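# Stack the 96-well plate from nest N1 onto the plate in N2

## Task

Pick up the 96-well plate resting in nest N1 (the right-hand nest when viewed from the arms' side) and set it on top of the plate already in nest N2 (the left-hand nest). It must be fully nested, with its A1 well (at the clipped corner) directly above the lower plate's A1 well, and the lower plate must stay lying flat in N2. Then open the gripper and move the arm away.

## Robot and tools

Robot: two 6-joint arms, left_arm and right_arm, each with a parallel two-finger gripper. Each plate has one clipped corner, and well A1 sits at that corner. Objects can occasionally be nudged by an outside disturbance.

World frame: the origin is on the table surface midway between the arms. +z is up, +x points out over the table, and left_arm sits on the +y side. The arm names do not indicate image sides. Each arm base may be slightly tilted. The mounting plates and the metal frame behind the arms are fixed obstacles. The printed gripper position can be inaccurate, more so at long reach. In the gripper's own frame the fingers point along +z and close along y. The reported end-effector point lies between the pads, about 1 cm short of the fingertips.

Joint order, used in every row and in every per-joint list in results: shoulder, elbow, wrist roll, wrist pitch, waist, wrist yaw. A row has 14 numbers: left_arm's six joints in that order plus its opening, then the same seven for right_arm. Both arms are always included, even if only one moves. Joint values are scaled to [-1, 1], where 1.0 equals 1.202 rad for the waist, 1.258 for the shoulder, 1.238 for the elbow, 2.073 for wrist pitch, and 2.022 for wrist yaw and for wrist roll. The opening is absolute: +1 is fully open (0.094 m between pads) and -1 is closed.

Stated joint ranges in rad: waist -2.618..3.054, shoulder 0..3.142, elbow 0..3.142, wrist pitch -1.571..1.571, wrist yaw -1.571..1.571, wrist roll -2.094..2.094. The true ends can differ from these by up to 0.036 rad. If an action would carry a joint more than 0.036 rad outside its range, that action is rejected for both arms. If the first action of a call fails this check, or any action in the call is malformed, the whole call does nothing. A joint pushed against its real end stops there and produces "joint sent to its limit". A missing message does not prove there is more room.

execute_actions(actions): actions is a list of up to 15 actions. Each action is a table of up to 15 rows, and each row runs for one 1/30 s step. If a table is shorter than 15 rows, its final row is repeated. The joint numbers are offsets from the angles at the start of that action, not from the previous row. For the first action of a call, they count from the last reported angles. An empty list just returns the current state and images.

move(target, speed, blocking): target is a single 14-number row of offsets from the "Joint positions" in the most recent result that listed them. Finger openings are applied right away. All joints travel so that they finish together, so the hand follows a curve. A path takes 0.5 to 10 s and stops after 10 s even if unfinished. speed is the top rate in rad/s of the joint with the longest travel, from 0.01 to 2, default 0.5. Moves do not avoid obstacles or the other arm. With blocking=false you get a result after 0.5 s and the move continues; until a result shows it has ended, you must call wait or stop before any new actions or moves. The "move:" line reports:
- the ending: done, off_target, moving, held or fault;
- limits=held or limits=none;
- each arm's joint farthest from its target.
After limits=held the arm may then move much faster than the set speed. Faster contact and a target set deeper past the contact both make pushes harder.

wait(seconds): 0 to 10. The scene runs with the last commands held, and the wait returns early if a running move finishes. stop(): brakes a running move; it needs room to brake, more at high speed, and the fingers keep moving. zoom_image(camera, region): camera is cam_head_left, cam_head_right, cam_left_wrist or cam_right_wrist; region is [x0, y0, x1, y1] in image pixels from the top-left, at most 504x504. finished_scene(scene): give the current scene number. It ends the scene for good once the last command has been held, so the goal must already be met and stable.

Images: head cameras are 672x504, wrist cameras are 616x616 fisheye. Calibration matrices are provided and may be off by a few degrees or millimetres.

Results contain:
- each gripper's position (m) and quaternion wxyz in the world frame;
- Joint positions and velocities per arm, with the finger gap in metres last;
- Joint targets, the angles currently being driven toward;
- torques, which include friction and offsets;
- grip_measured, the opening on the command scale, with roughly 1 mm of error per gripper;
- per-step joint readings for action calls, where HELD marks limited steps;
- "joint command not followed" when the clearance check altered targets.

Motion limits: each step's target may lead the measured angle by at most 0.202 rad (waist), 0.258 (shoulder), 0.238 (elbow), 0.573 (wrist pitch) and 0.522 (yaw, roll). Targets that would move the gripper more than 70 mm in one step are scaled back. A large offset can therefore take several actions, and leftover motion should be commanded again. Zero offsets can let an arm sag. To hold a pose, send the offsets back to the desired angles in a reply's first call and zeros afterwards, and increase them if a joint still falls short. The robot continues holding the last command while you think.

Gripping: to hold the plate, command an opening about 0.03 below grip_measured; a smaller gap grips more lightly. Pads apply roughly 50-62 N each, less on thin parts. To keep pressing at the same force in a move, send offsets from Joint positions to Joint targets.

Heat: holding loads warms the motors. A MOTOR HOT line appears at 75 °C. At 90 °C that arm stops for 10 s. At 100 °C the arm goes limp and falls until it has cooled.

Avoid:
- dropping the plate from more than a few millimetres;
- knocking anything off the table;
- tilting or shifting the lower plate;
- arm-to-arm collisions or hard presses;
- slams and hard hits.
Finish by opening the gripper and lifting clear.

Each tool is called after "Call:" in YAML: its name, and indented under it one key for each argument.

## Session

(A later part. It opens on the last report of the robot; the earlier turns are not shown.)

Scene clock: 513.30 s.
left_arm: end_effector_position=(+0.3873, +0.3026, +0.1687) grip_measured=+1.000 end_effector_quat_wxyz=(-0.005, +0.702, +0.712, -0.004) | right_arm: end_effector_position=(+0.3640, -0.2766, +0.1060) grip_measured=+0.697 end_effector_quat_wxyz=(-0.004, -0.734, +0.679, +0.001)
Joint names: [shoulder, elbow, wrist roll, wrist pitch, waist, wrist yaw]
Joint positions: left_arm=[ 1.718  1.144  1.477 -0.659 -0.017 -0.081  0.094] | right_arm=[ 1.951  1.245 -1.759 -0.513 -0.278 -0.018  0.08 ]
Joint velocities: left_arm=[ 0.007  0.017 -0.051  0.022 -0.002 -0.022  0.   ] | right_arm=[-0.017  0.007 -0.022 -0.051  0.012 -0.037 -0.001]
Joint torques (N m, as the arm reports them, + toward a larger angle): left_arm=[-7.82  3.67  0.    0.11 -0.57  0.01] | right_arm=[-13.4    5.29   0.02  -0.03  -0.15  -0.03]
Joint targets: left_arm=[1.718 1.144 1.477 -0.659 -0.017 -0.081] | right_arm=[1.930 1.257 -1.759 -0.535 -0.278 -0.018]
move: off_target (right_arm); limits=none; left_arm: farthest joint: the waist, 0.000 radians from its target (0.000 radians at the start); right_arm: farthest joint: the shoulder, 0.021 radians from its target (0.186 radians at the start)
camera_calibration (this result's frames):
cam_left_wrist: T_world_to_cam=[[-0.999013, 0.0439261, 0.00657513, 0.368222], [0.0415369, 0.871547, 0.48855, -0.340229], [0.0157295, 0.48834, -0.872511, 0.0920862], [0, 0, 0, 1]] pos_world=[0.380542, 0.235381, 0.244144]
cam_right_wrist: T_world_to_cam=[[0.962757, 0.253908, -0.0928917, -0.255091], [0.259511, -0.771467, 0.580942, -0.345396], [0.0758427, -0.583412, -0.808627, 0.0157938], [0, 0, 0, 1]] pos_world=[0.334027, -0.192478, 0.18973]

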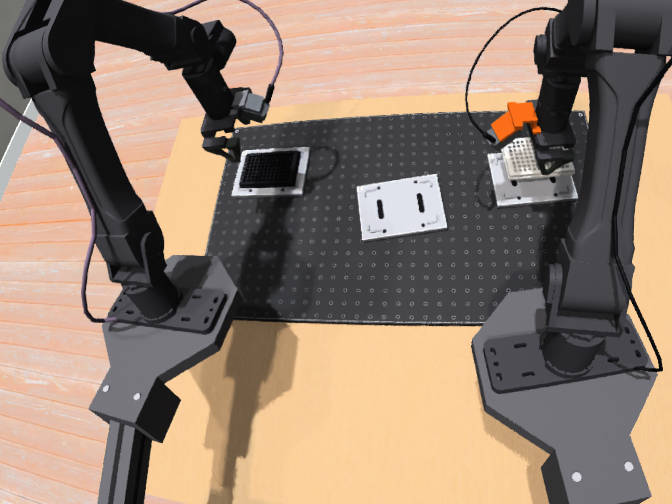

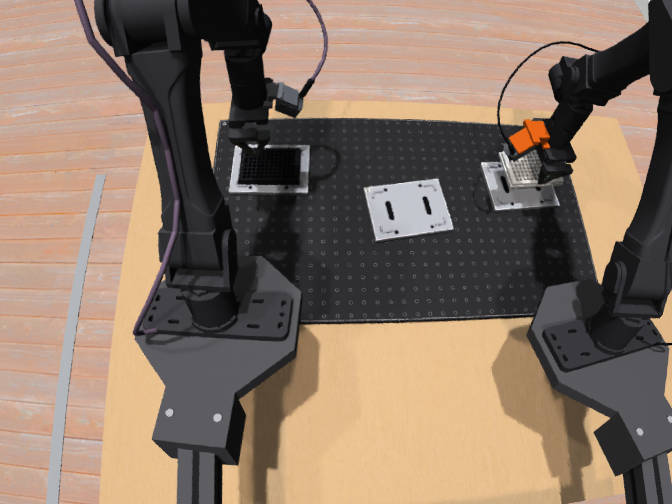

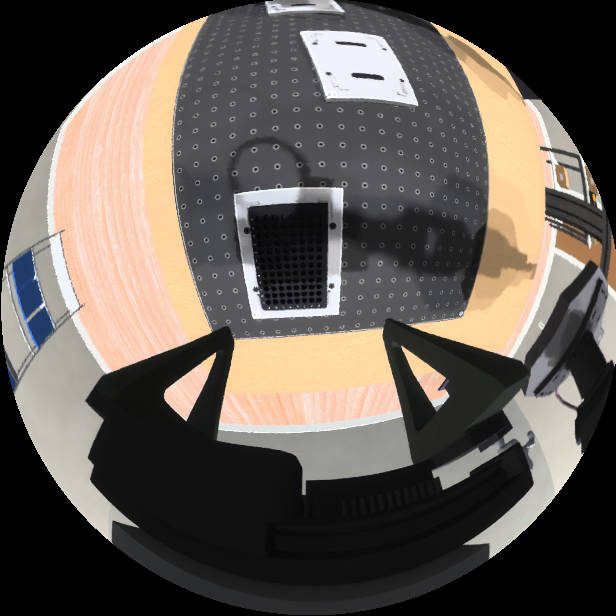

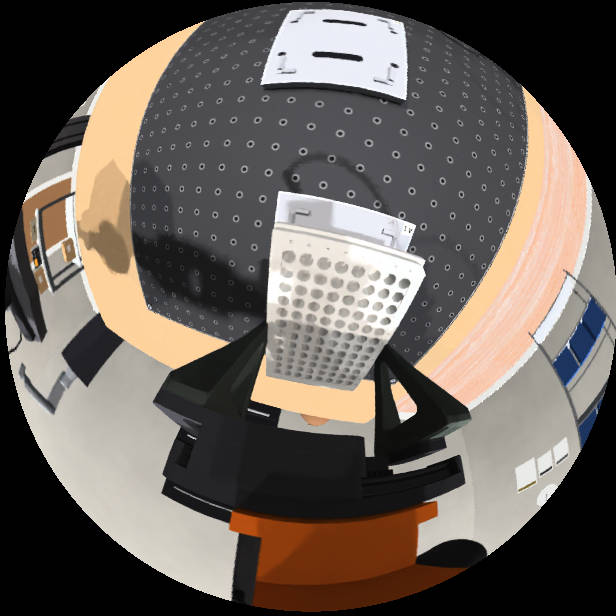

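Call:
move:
  target: [0, 0, 0, 0, 0, 0, 1, 0.0811, 0.0711, 0.326, -0.0198, 0.6314, 0.1276, 0.665]
  speed: 0.6

Scene clock: 522.90 s.
left_arm: end_effector_position=(+0.3873, +0.3026, +0.1687) grip_measured=+1.000 end_effector_quat_wxyz=(-0.005, +0.702, +0.712, -0.004) | right_arm: end_effector_position=(+0.3032, -0.0061, +0.1106) grip_measured=+0.697 end_effector_quat_wxyz=(+0.000, +0.757, -0.654, +0.006)
Joint names: [shoulder, elbow, wrist roll, wrist pitch, waist, wrist yaw]
Joint positions: left_arm=[ 1.718  1.144  1.477 -0.659 -0.017 -0.081  0.094] | right_arm=[ 2.053  1.302 -1.105 -0.537  0.48   0.239  0.08 ]
Joint velocities: left_arm=[-0.017 -0.012 -0.051  0.007 -0.007 -0.007  0.   ] | right_arm=[-0.002  0.017 -0.007 -0.007  0.012  0.051  0.   ]
Joint torques (N m, as the arm reports them, + toward a larger angle): left_arm=[-7.81  3.67  0.    0.11 -0.57  0.01] | right_arm=[-11.45   6.78   0.03  -0.06   2.2   -0.08]
Joint targets: left_arm=[1.718 1.144 1.477 -0.659 -0.017 -0.081] | right_arm=[2.053 1.333 -1.100 -0.553 0.480 0.240]
move: off_target (right_arm); limits=none; left_arm: farthest joint: the waist, 0.000 radians from its target (0.000 radians at the start); right_arm: farthest joint: the elbow, 0.031 radians from its target (0.088 radians at the start)
camera_calibration (this result's frames):
cam_left_wrist: T_world_to_cam=[[-0.999013, 0.0439261, 0.00657513, 0.368222], [0.0415369, 0.871547, 0.48855, -0.340229], [0.0157295, 0.48834, -0.872511, 0.0920862], [0, 0, 0, 1]] pos_world=[0.380542, 0.235381, 0.244144]
cam_right_wrist: T_world_to_cam=[[0.944479, 0.318725, -0.0798342, -0.260293], [0.302709, -0.749573, 0.588649, -0.137429], [0.127775, -0.580133, -0.804437, 0.16582], [0, 0, 0, 1]] pos_world=[0.266255, 0.0761461, 0.193509]

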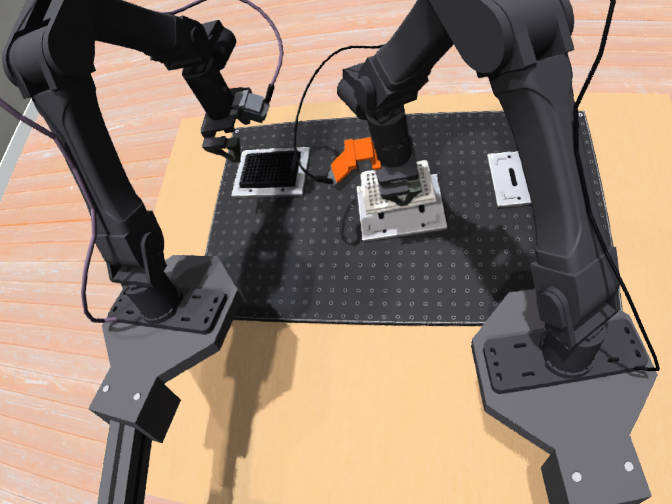

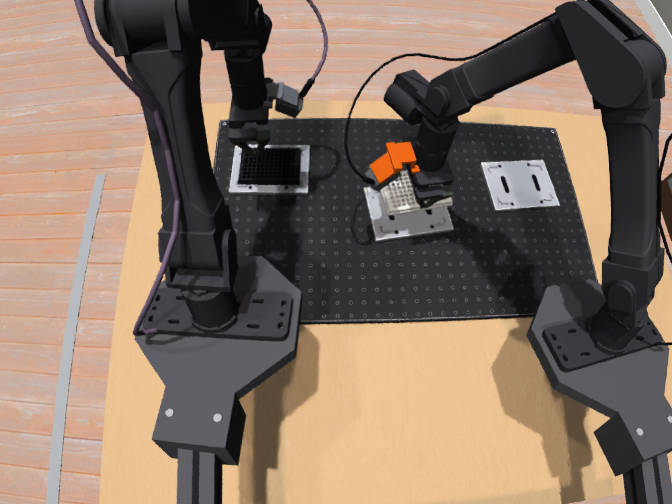

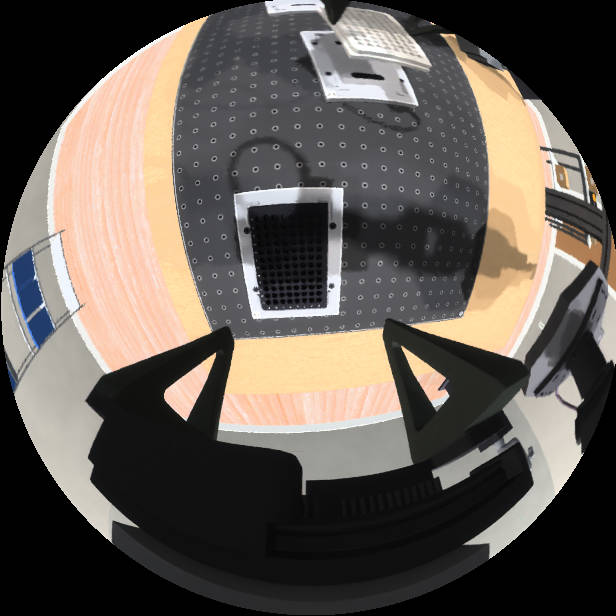

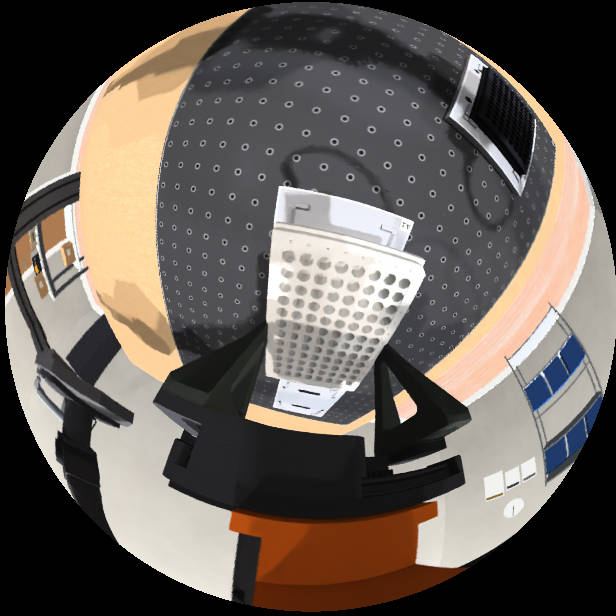

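Call:
zoom_image:
  camera: "cam_right_wrist"
  region: [260, 175, 440, 295]

Region (260, 175, 440, 295) of cam_right_wrist's 616x616 image, scaled by 2.800, with more detail than that image has.

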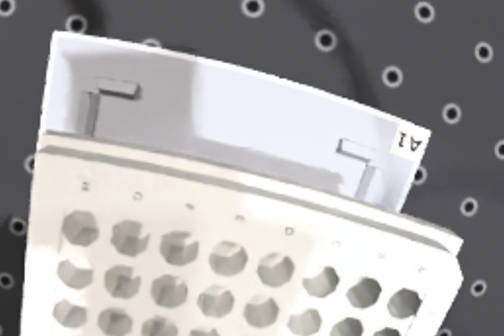

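Call:
move:
  target: [0, 0, 0, 0, 0, 0, 1, 0.1073, 0.0327, -0.0124, 0.0651, -0.035, -0.0178, 0.665]
  speed: 0.2

Call:
zoom_image:
  camera: "cam_right_wrist"
  region: [250, 185, 450, 305]

Scene clock: 555.63 s.
left_arm: end_effector_position=(+0.3873, +0.3026, +0.1687) grip_measured=+1.000 end_effector_quat_wxyz=(-0.005, +0.702, +0.712, -0.004) | right_arm: end_effector_position=(+0.3039, -0.0096, +0.0602) grip_measured=+0.697 end_effector_quat_wxyz=(+0.004, +0.751, -0.661, +0.001)
Joint names: [shoulder, elbow, wrist roll, wrist pitch, waist, wrist yaw]
Joint positions: left_arm=[ 1.718  1.144  1.477 -0.659 -0.017 -0.081  0.094] | right_arm=[ 2.192  1.315 -1.125 -0.412  0.439  0.219  0.08 ]
Joint velocities: left_arm=[ 0.012 -0.007 -0.051 -0.037  0.012  0.081  0.   ] | right_arm=[ 0.007  0.007 -0.066  0.022 -0.002  0.11  -0.   ]
Joint torques (N m, as the arm reports them, + toward a larger angle): left_arm=[-7.82  3.66  0.    0.11 -0.56  0.01] | right_arm=[-12.28   5.96  -0.04   0.16   2.13  -0.22]
Joint targets: left_arm=[1.718 1.144 1.477 -0.659 -0.017 -0.081] | right_arm=[2.188 1.342 -1.130 -0.402 0.438 0.203]
move: off_target (right_arm); limits=none; left_arm: farthest joint: the waist, 0.000 radians from its target (0.000 radians at the start); right_arm: farthest joint: the elbow, 0.028 radians from its target (0.040 radians at the start)
camera_calibration (this result's frames):
cam_left_wrist: T_world_to_cam=[[-0.999013, 0.0439261, 0.00657513, 0.368222], [0.0415369, 0.871547, 0.48855, -0.340229], [0.0157295, 0.48834, -0.872511, 0.0920862], [0, 0, 0, 1]] pos_world=[0.380542, 0.235381, 0.244144]
cam_right_wrist: T_world_to_cam=[[0.948998, 0.301661, -0.0916717, -0.264707], [0.29669, -0.756082, 0.583365, -0.108553], [0.106667, -0.580811, -0.80702, 0.129634], [0, 0, 0, 1]] pos_world=[0.269585, 0.0730698, 0.143677]

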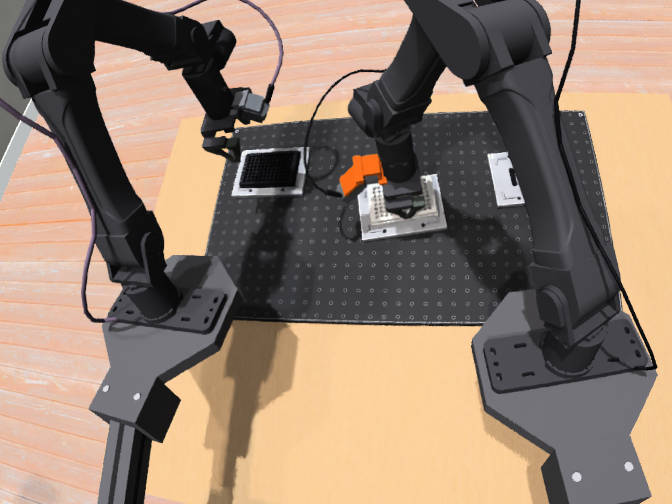

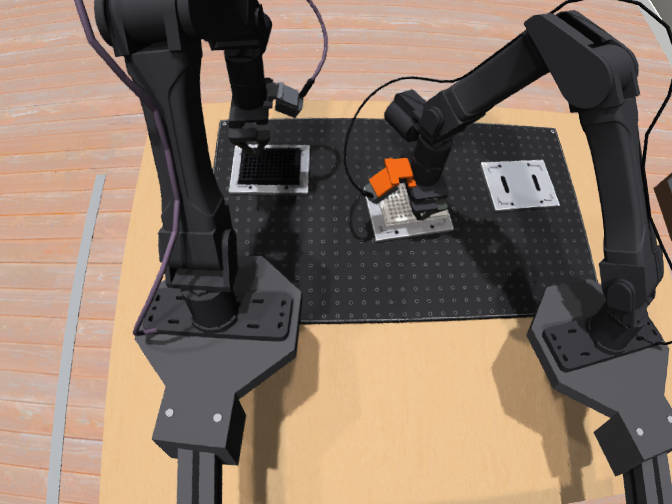

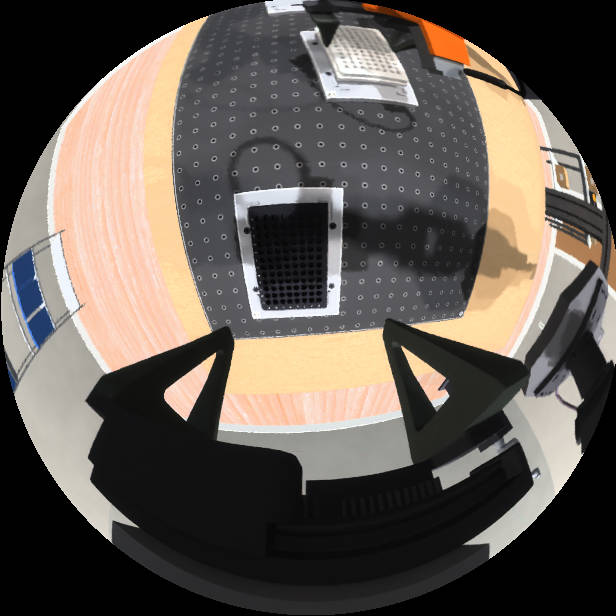

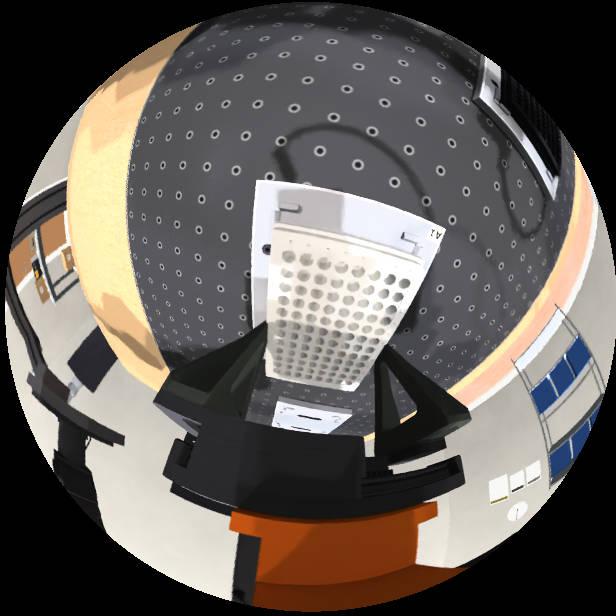

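Region (250, 185, 450, 305) of cam_right_wrist's 616x616 image, scaled by 2.520, with more detail than that image has; it fills the top 302 rows of this view, and the rest is white.

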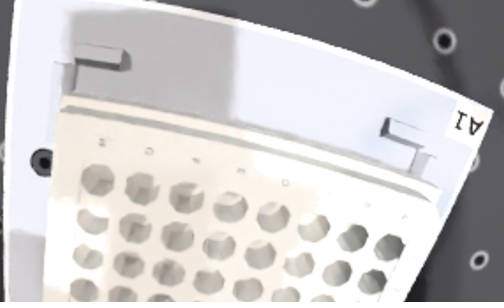

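Call:
execute_actions:
  actions:
    - [[0,0,0,0,0,0,1, -0.003,0.016,0.0079,0.0065,0.010,0,0.665]]
    - [[0,0,0,0,0,0,1, -0.003,0.016,0.002,0.003,0,0,0.665]]

Call:
zoom_image:
  camera: "cam_right_wrist"
  region: [250, 185, 450, 305]

Scene clock: 580.03 s.
left_arm: end_effector_position=(+0.3873, +0.3026, +0.1687) grip_measured=+1.000 end_effector_quat_wxyz=(-0.005, +0.702, +0.712, -0.004) | right_arm: end_effector_position=(+0.3044, -0.0093, +0.0602) grip_measured=+0.697 end_effector_quat_wxyz=(+0.003, +0.747, -0.665, +0.001)
Joint names: [shoulder, elbow, wrist roll, wrist pitch, waist, wrist yaw]
Joint positions: left_arm=[ 1.718  1.144  1.477 -0.659 -0.017 -0.081  0.094] | right_arm=[ 2.192  1.315 -1.114 -0.409  0.439  0.219  0.08 ]
Joint velocities: left_arm=[-0.007 -0.012  0.007 -0.037  0.002 -0.022  0.   ] | right_arm=[-0.032 -0.002 -0.051  0.066 -0.022  0.007  0.   ]
Joint torques (N m, as the arm reports them, + toward a larger angle): left_arm=[-7.82  3.66  0.    0.12 -0.55  0.01] | right_arm=[-12.15   5.37   0.05   0.13   2.23  -0.02]
Joint targets: left_arm=[1.718 1.144 1.477 -0.659 -0.017 -0.081] | right_arm=[2.188 1.334 -1.110 -0.403 0.439 0.219]
Step readings (joint positions; steps 1 to 15: 1st action; 16 to 30: 2nd action):
0: left_arm=[1.718 1.144 1.477 -0.659 -0.017 -0.081] | right_arm=[2.192 1.315 -1.125 -0.412 0.439 0.219]
1: left_arm=[1.718 1.144 1.477 -0.659 -0.017 -0.081] | right_arm=[2.192 1.315 -1.123 -0.411 0.439 0.219]
2: left_arm=[1.718 1.144 1.477 -0.659 -0.017 -0.081] | right_arm=[2.192 1.315 -1.121 -0.411 0.439 0.219]
4: left_arm=[1.718 1.144 1.477 -0.659 -0.017 -0.081] | right_arm=[2.192 1.315 -1.118 -0.410 0.439 0.219]
8: left_arm=[1.718 1.144 1.477 -0.659 -0.017 -0.081] | right_arm=[2.192 1.315 -1.116 -0.409 0.439 0.219]
15: left_arm=[1.718 1.144 1.477 -0.659 -0.017 -0.081] | right_arm=[2.192 1.315 -1.114 -0.409 0.439 0.219]
16: left_arm=[1.718 1.144 1.477 -0.659 -0.017 -0.081] | right_arm=[2.192 1.315 -1.114 -0.409 0.439 0.219]
17: left_arm=[1.718 1.144 1.477 -0.659 -0.017 -0.081] | right_arm=[2.192 1.315 -1.114 -0.409 0.439 0.219]
19: left_arm=[1.718 1.144 1.477 -0.659 -0.017 -0.081] | right_arm=[2.192 1.315 -1.114 -0.409 0.439 0.219]
23: left_arm=[1.718 1.144 1.477 -0.659 -0.017 -0.081] | right_arm=[2.192 1.315 -1.114 -0.409 0.439 0.219]
30: Joint positions above
camera_calibration (this result's frames):
cam_left_wrist: T_world_to_cam=[[-0.999013, 0.0439261, 0.00657513, 0.368222], [0.0415369, 0.871547, 0.48855, -0.340229], [0.0157295, 0.48834, -0.872511, 0.0920862], [0, 0, 0, 1]] pos_world=[0.380542, 0.235381, 0.244144]
cam_right_wrist: T_world_to_cam=[[0.952648, 0.290726, -0.0891108, -0.266701], [0.286551, -0.760279, 0.582978, -0.105374], [0.101738, -0.580908, -0.807586, 0.131312], [0, 0, 0, 1]] pos_world=[0.270908, 0.0737031, 0.143711]

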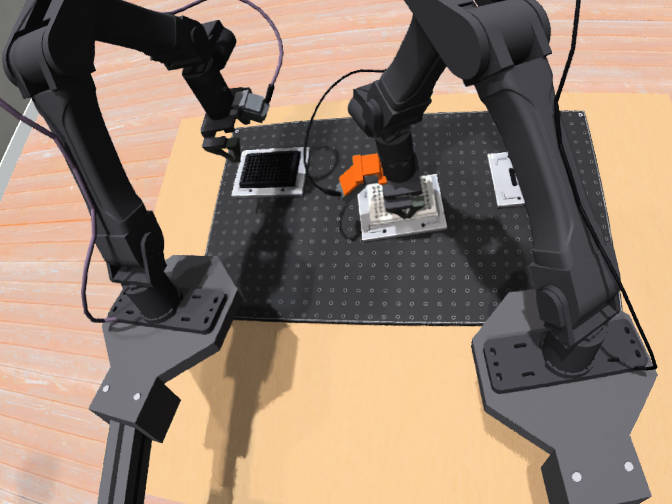

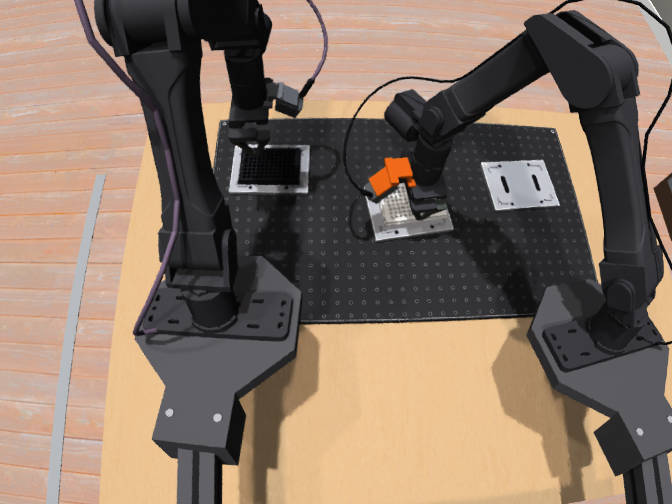

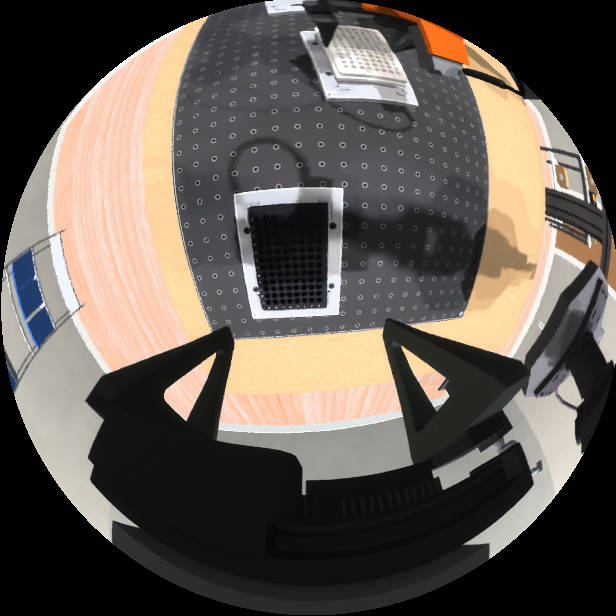

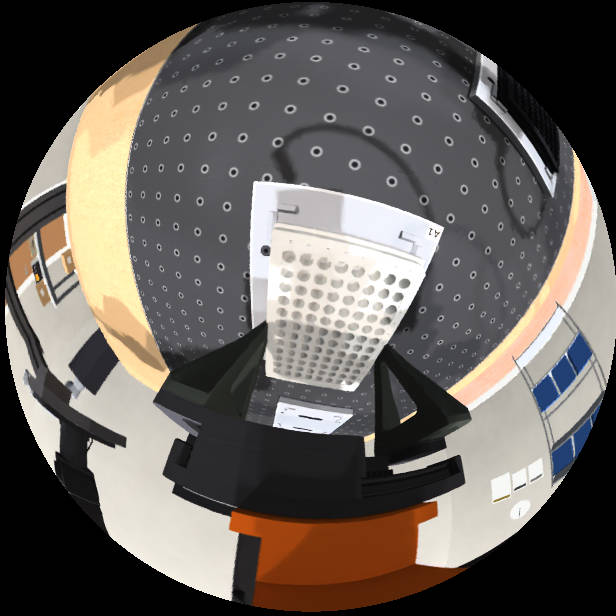

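Region (250, 185, 450, 305) of cam_right_wrist's 616x616 image, scaled by 2.520, with more detail than that image has; it fills the top 302 rows of this view, and the rest is white.

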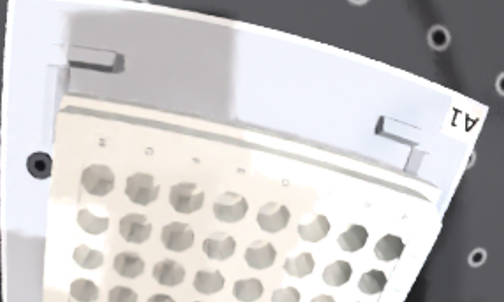

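Call:
execute_actions:
  actions:
    - [[0,0,0,0,0,0,1, -0.003,0.016,0.002,0.003,0.005,0,0.665],[0,0,0,0,0,0,1, -0.003,0.016,0.002,0.003,0.008,0,0.665],[0,0,0,0,0,0,1, -0.003,0.016,0.002,0.003,0.010,0,0.665],[0,0,0,0,0,0,1, -0.003,0.016,0.002,0.003,0.012,0,0.665],[0,0,0,0,0,0,1, -0.003,0.016,0.002,0.003,0.013,0,0.665],[0,0,0,0,0,0,1, -0.003,0.016,0.002,0.003,0.014,0,0.665],[0,0,0,0,0,0,1, -0.003,0.016,0.002,0.003,0.015,0,0.665],[0,0,0,0,0,0,1, -0.003,0.016,0.002,0.003,0.016,0,0.665]]

Scene clock: 585.83 s.
left_arm: end_effector_position=(+0.3873, +0.3026, +0.1687) grip_measured=+1.000 end_effector_quat_wxyz=(-0.005, +0.702, +0.712, -0.004) | right_arm: end_effector_position=(+0.3033, -0.0071, +0.0607) grip_measured=+0.697 end_effector_quat_wxyz=(+0.002, +0.749, -0.663, +0.001)
Joint names: [shoulder, elbow, wrist roll, wrist pitch, waist, wrist yaw]
Joint positions: left_arm=[ 1.718  1.144  1.477 -0.659 -0.017 -0.081  0.094] | right_arm=[ 2.192  1.315 -1.114 -0.409  0.445  0.219  0.08 ]
Joint velocities: left_arm=[ 0.002 -0.007  0.007  0.007 -0.002  0.037  0.   ] | right_arm=[-0.007 -0.007  0.037 -0.022 -0.007 -0.037 -0.001]
Joint torques (N m, as the arm reports them, + toward a larger angle): left_arm=[-7.81  3.66  0.    0.11 -0.56  0.01] | right_arm=[-12.13   5.37   0.05   0.14   3.46  -0.03]
Joint targets: left_arm=[1.718 1.144 1.477 -0.659 -0.017 -0.081] | right_arm=[2.188 1.334 -1.110 -0.403 0.459 0.219]
Step readings (joint positions):
0: left_arm=[1.718 1.144 1.477 -0.659 -0.017 -0.081] | right_arm=[2.192 1.315 -1.114 -0.409 0.439 0.219]
1: left_arm=[1.718 1.144 1.477 -0.659 -0.017 -0.081] | right_arm=[2.192 1.315 -1.114 -0.409 0.439 0.219]
2: left_arm=[1.718 1.144 1.477 -0.659 -0.017 -0.081] | right_arm=[2.192 1.315 -1.114 -0.409 0.439 0.219]
4: left_arm=[1.718 1.144 1.477 -0.659 -0.017 -0.081] | right_arm=[2.192 1.315 -1.114 -0.409 0.439 0.219]
8: left_arm=[1.718 1.144 1.477 -0.659 -0.017 -0.081] | right_arm=[2.192 1.315 -1.114 -0.409 0.440 0.219]
15: Joint positions above
camera_calibration (this result's frames):
cam_left_wrist: T_world_to_cam=[[-0.999013, 0.0439261, 0.00657513, 0.368222], [0.0415369, 0.871547, 0.48855, -0.340229], [0.0157295, 0.48834, -0.872511, 0.0920862], [0, 0, 0, 1]] pos_world=[0.380542, 0.235381, 0.244144]
cam_right_wrist: T_world_to_cam=[[0.951103, 0.295977, -0.0883235, -0.265732], [0.290446, -0.759713, 0.581788, -0.104796], [0.105096, -0.578993, -0.808531, 0.132123], [0, 0, 0, 1]] pos_world=[0.26929, 0.0755342, 0.144325]

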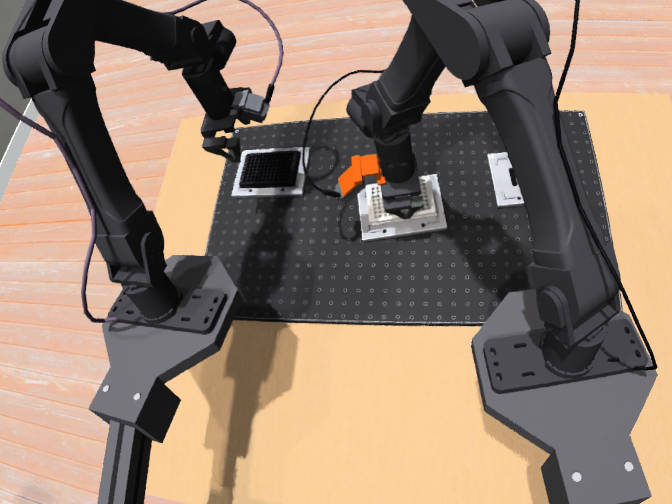

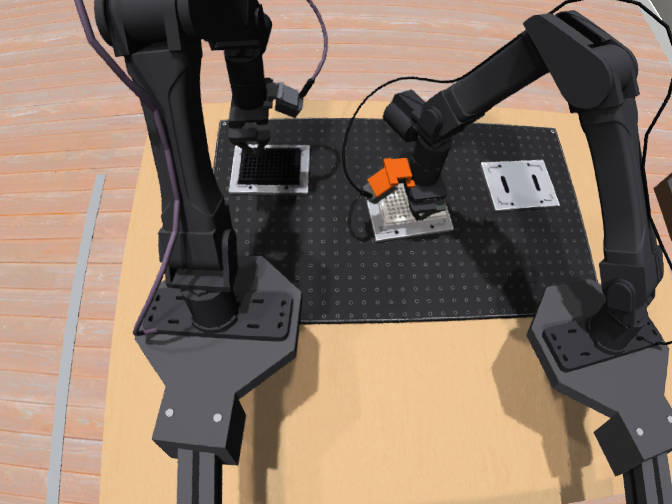

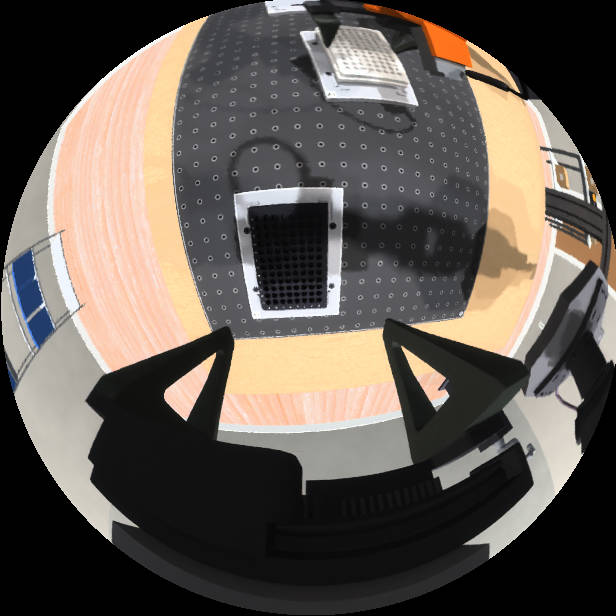

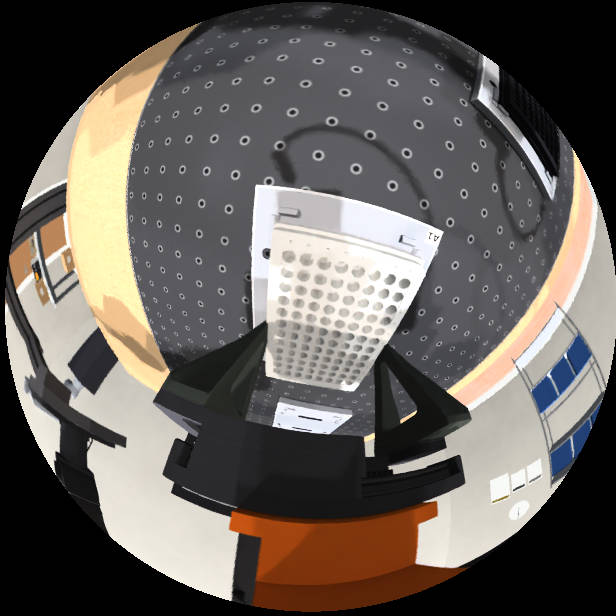

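Call:
wait:
  seconds: 0

Call:
zoom_image:
  camera: "cam_right_wrist"
  region: [250, 185, 450, 305]

Scene clock: 588.03 s.
left_arm: end_effector_position=(+0.3873, +0.3026, +0.1687) grip_measured=+1.000 end_effector_quat_wxyz=(-0.005, +0.702, +0.712, -0.004) | right_arm: end_effector_position=(+0.3033, -0.0071, +0.0607) grip_measured=+0.697 end_effector_quat_wxyz=(+0.002, +0.749, -0.663, +0.001)
Joint names: [shoulder, elbow, wrist roll, wrist pitch, waist, wrist yaw]
Joint positions: left_arm=[ 1.718  1.144  1.477 -0.659 -0.017 -0.081  0.094] | right_arm=[ 2.192  1.315 -1.114 -0.409  0.445  0.219  0.08 ]
Joint velocities: left_arm=[ 0.002  0.017 -0.007 -0.022 -0.012 -0.051  0.   ] | right_arm=[ 0.002 -0.002 -0.007 -0.037 -0.012  0.022 -0.002]
Joint torques (N m, as the arm reports them, + toward a larger angle): left_arm=[-7.82  3.66  0.    0.11 -0.56  0.01] | right_arm=[-12.13   5.36   0.05   0.13   3.38  -0.03]
Joint targets: left_arm=[1.718 1.144 1.477 -0.659 -0.017 -0.081] | right_arm=[2.188 1.334 -1.110 -0.403 0.459 0.219]
camera_calibration (this result's frames):
cam_left_wrist: T_world_to_cam=[[-0.999013, 0.0439261, 0.00657513, 0.368222], [0.0415369, 0.871547, 0.48855, -0.340229], [0.0157295, 0.48834, -0.872511, 0.0920862], [0, 0, 0, 1]] pos_world=[0.380542, 0.235381, 0.244144]
cam_right_wrist: T_world_to_cam=[[0.951103, 0.295977, -0.0883235, -0.265732], [0.290446, -0.759713, 0.581788, -0.104796], [0.105096, -0.578993, -0.808531, 0.132123], [0, 0, 0, 1]] pos_world=[0.26929, 0.0755342, 0.144325]

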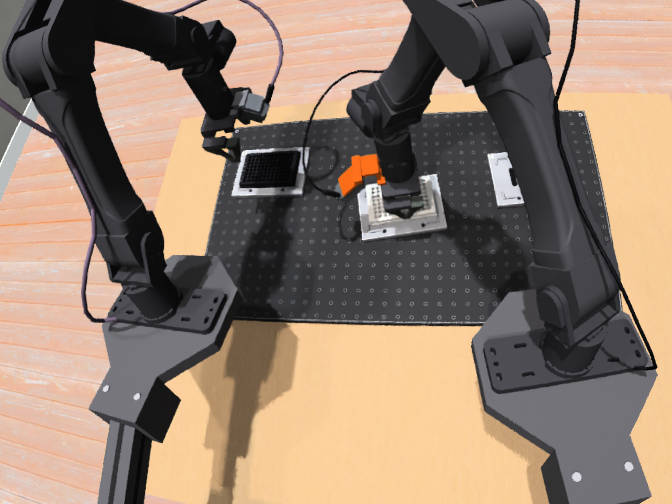

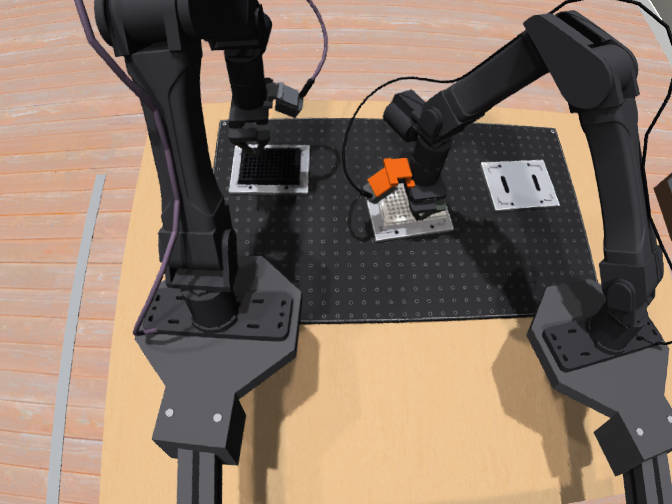

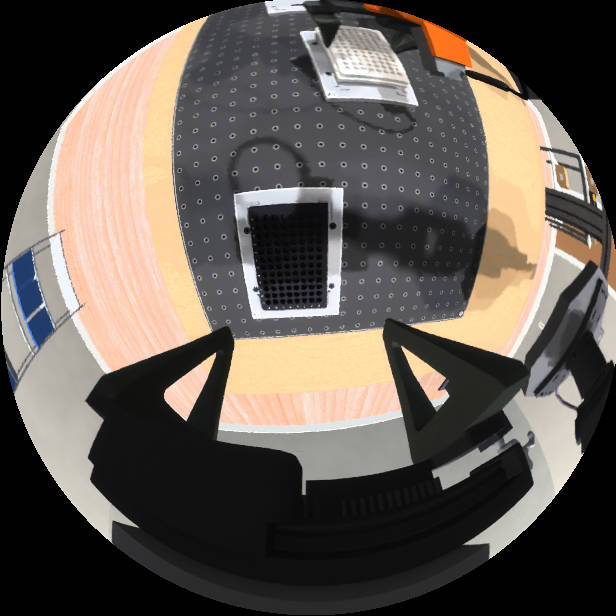

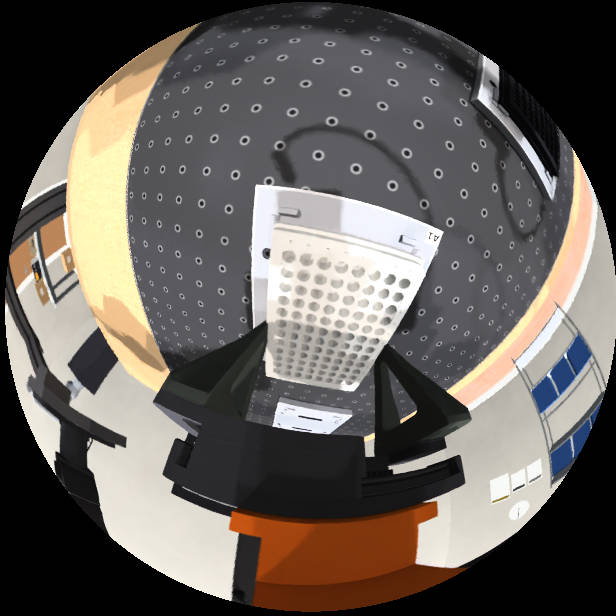

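Region (250, 185, 450, 305) of cam_right_wrist's 616x616 image, scaled by 2.520, with more detail than that image has; it fills the top 302 rows of this view, and the rest is white.

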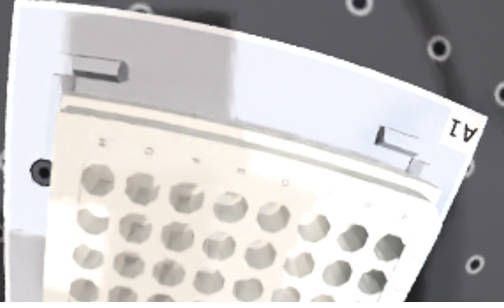

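Call:
move:
  target: [0, 0, 0, 0, 0, 0, 1, 0.0127, 0.030, 0.002, 0.0082, 0.008, 0, 0.665]
  speed: 0.04

Call:
zoom_image:
  camera: "cam_right_wrist"
  region: [250, 185, 450, 305]

Scene clock: 606.80 s.
left_arm: end_effector_position=(+0.3873, +0.3026, +0.1687) grip_measured=+1.000 end_effector_quat_wxyz=(-0.005, +0.702, +0.712, -0.004) | right_arm: end_effector_position=(+0.3004, -0.0077, +0.0556) grip_measured=+0.697 end_effector_quat_wxyz=(+0.006, +0.749, -0.662, -0.000)
Joint names: [shoulder, elbow, wrist roll, wrist pitch, waist, wrist yaw]
Joint positions: left_arm=[ 1.718  1.144  1.477 -0.659 -0.017 -0.081  0.094] | right_arm=[ 2.207  1.315 -1.114 -0.403  0.445  0.219  0.08 ]
Joint velocities: left_arm=[ 0.007  0.002  0.051  0.022  0.002 -0.007  0.   ] | right_arm=[ 0.007 -0.012  0.022  0.037 -0.012  0.037  0.001]
Joint torques (N m, as the arm reports them, + toward a larger angle): left_arm=[-7.82  3.66  0.    0.12 -0.57  0.01] | right_arm=[-11.64   6.62   0.04   0.16   3.08  -0.03]
Joint targets: left_arm=[1.718 1.144 1.477 -0.659 -0.017 -0.081] | right_arm=[2.208 1.352 -1.110 -0.392 0.455 0.219]
move: off_target (right_arm); limits=none; left_arm: farthest joint: the waist, 0.000 radians from its target (0.000 radians at the start); right_arm: farthest joint: the elbow, 0.038 radians from its target (0.038 radians at the start)
camera_calibration (this result's frames):
cam_left_wrist: T_world_to_cam=[[-0.999013, 0.0439261, 0.00657513, 0.368222], [0.0415369, 0.871547, 0.48855, -0.340229], [0.0157295, 0.48834, -0.872511, 0.0920862], [0, 0, 0, 1]] pos_world=[0.380542, 0.235381, 0.244144]
cam_right_wrist: T_world_to_cam=[[0.94988, 0.297336, -0.0965352, -0.262407], [0.296056, -0.756435, 0.58323, -0.103168], [0.100393, -0.582578, -0.80655, 0.129273], [0, 0, 0, 1]] pos_world=[0.26682, 0.0752944, 0.139104]

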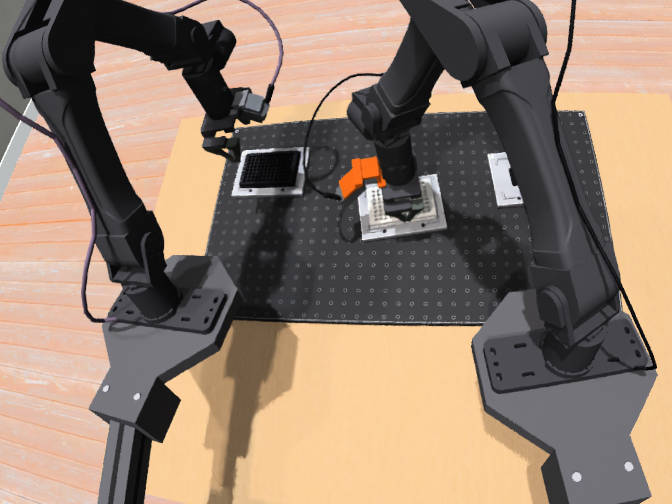

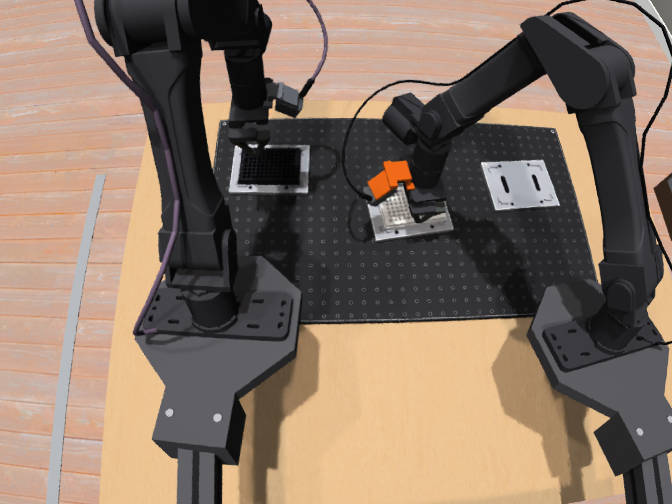

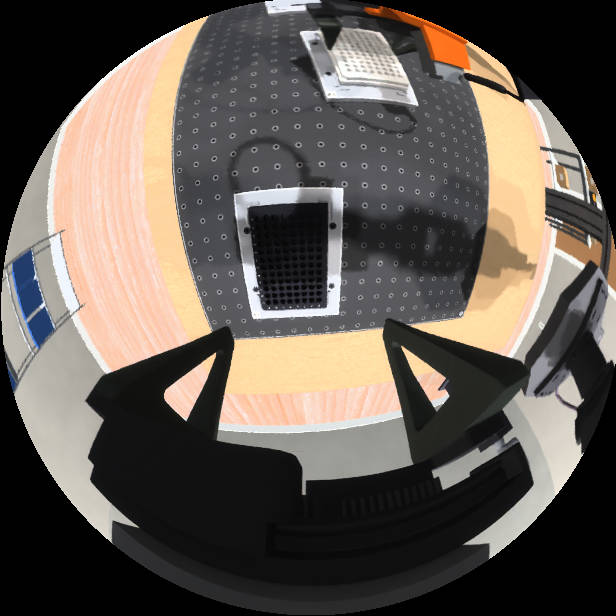

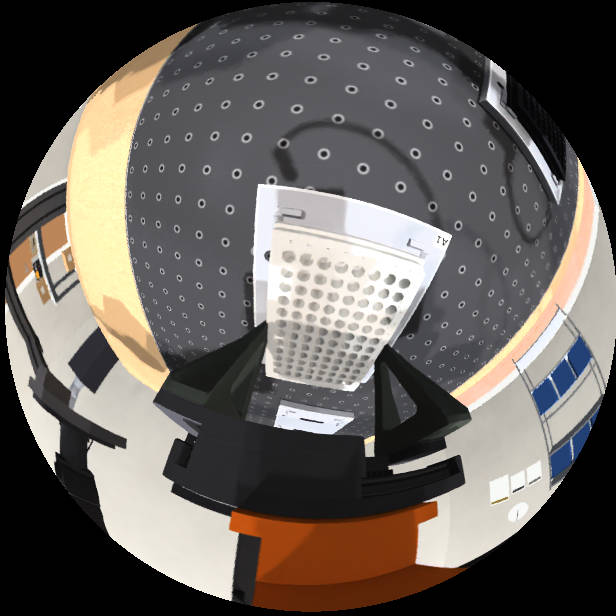

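Region (250, 185, 450, 305) of cam_right_wrist's 616x616 image, scaled by 2.520, with more detail than that image has; it fills the top 302 rows of this view, and the rest is white.

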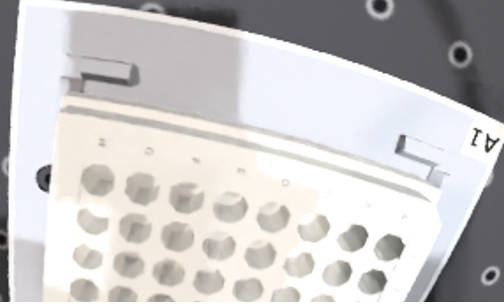

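Call:
execute_actions:
  actions: []

Scene clock: 624.57 s.
left_arm: end_effector_position=(+0.3873, +0.3026, +0.1687) grip_measured=+1.000 end_effector_quat_wxyz=(-0.005, +0.702, +0.712, -0.004) | right_arm: end_effector_position=(+0.3005, -0.0076, +0.0556) grip_measured=+0.697 end_effector_quat_wxyz=(+0.006, +0.749, -0.662, -0.000)
Joint names: [shoulder, elbow, wrist roll, wrist pitch, waist, wrist yaw]
Joint positions: left_arm=[ 1.718  1.144  1.477 -0.659 -0.017 -0.081  0.094] | right_arm=[ 2.207  1.315 -1.114 -0.402  0.445  0.219  0.08 ]
Joint velocities: left_arm=[ 0.007 -0.007  0.051 -0.022  0.007 -0.037  0.   ] | right_arm=[-0.002  0.002  0.007 -0.007 -0.002 -0.022 -0.   ]
Joint torques (N m, as the arm reports them, + toward a larger angle): left_arm=[-7.82  3.66  0.    0.11 -0.56  0.01] | right_arm=[-11.68   6.63   0.06   0.16   3.09  -0.03]
Joint targets: left_arm=[1.718 1.144 1.477 -0.659 -0.017 -0.081] | right_arm=[2.208 1.352 -1.110 -0.392 0.455 0.219]
camera_calibration (this result's frames):
cam_left_wrist: T_world_to_cam=[[-0.999013, 0.0439261, 0.00657513, 0.368222], [0.0415369, 0.871547, 0.48855, -0.340229], [0.0157295, 0.48834, -0.872511, 0.0920862], [0, 0, 0, 1]] pos_world=[0.380542, 0.235381, 0.244144]
cam_right_wrist: T_world_to_cam=[[0.949989, 0.297219, -0.0958213, -0.262659], [0.295568, -0.756721, 0.583107, -0.102984], [0.100801, -0.582267, -0.806725, 0.129204], [0, 0, 0, 1]] pos_world=[0.266938, 0.0753681, 0.139115]

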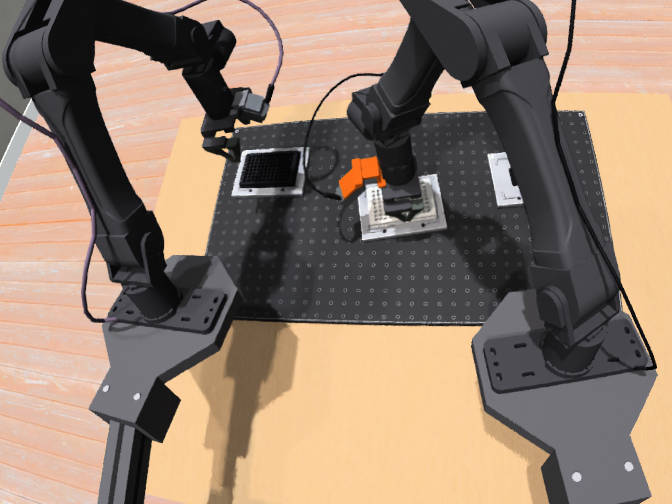

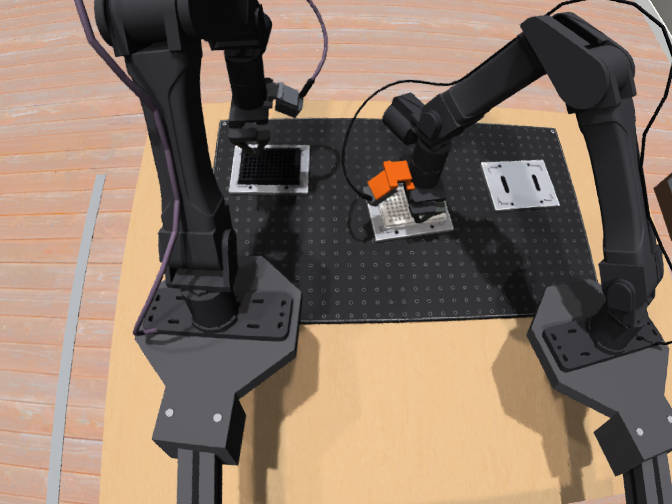

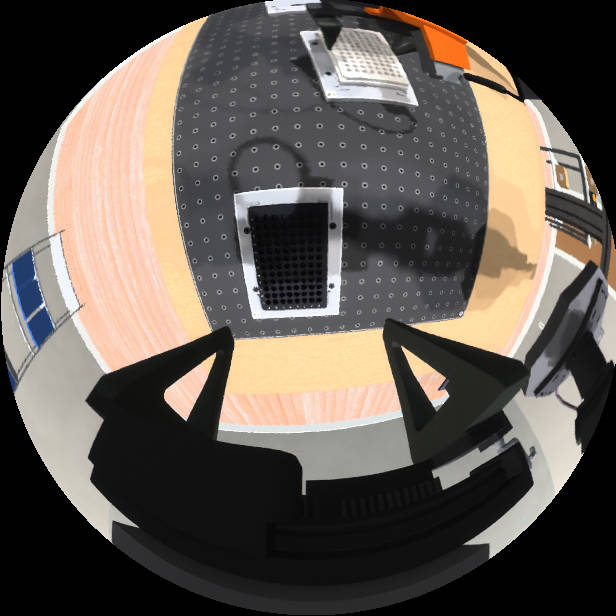

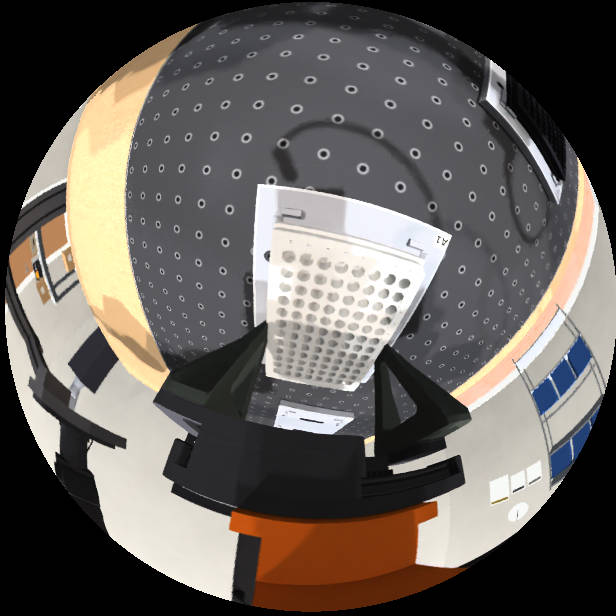

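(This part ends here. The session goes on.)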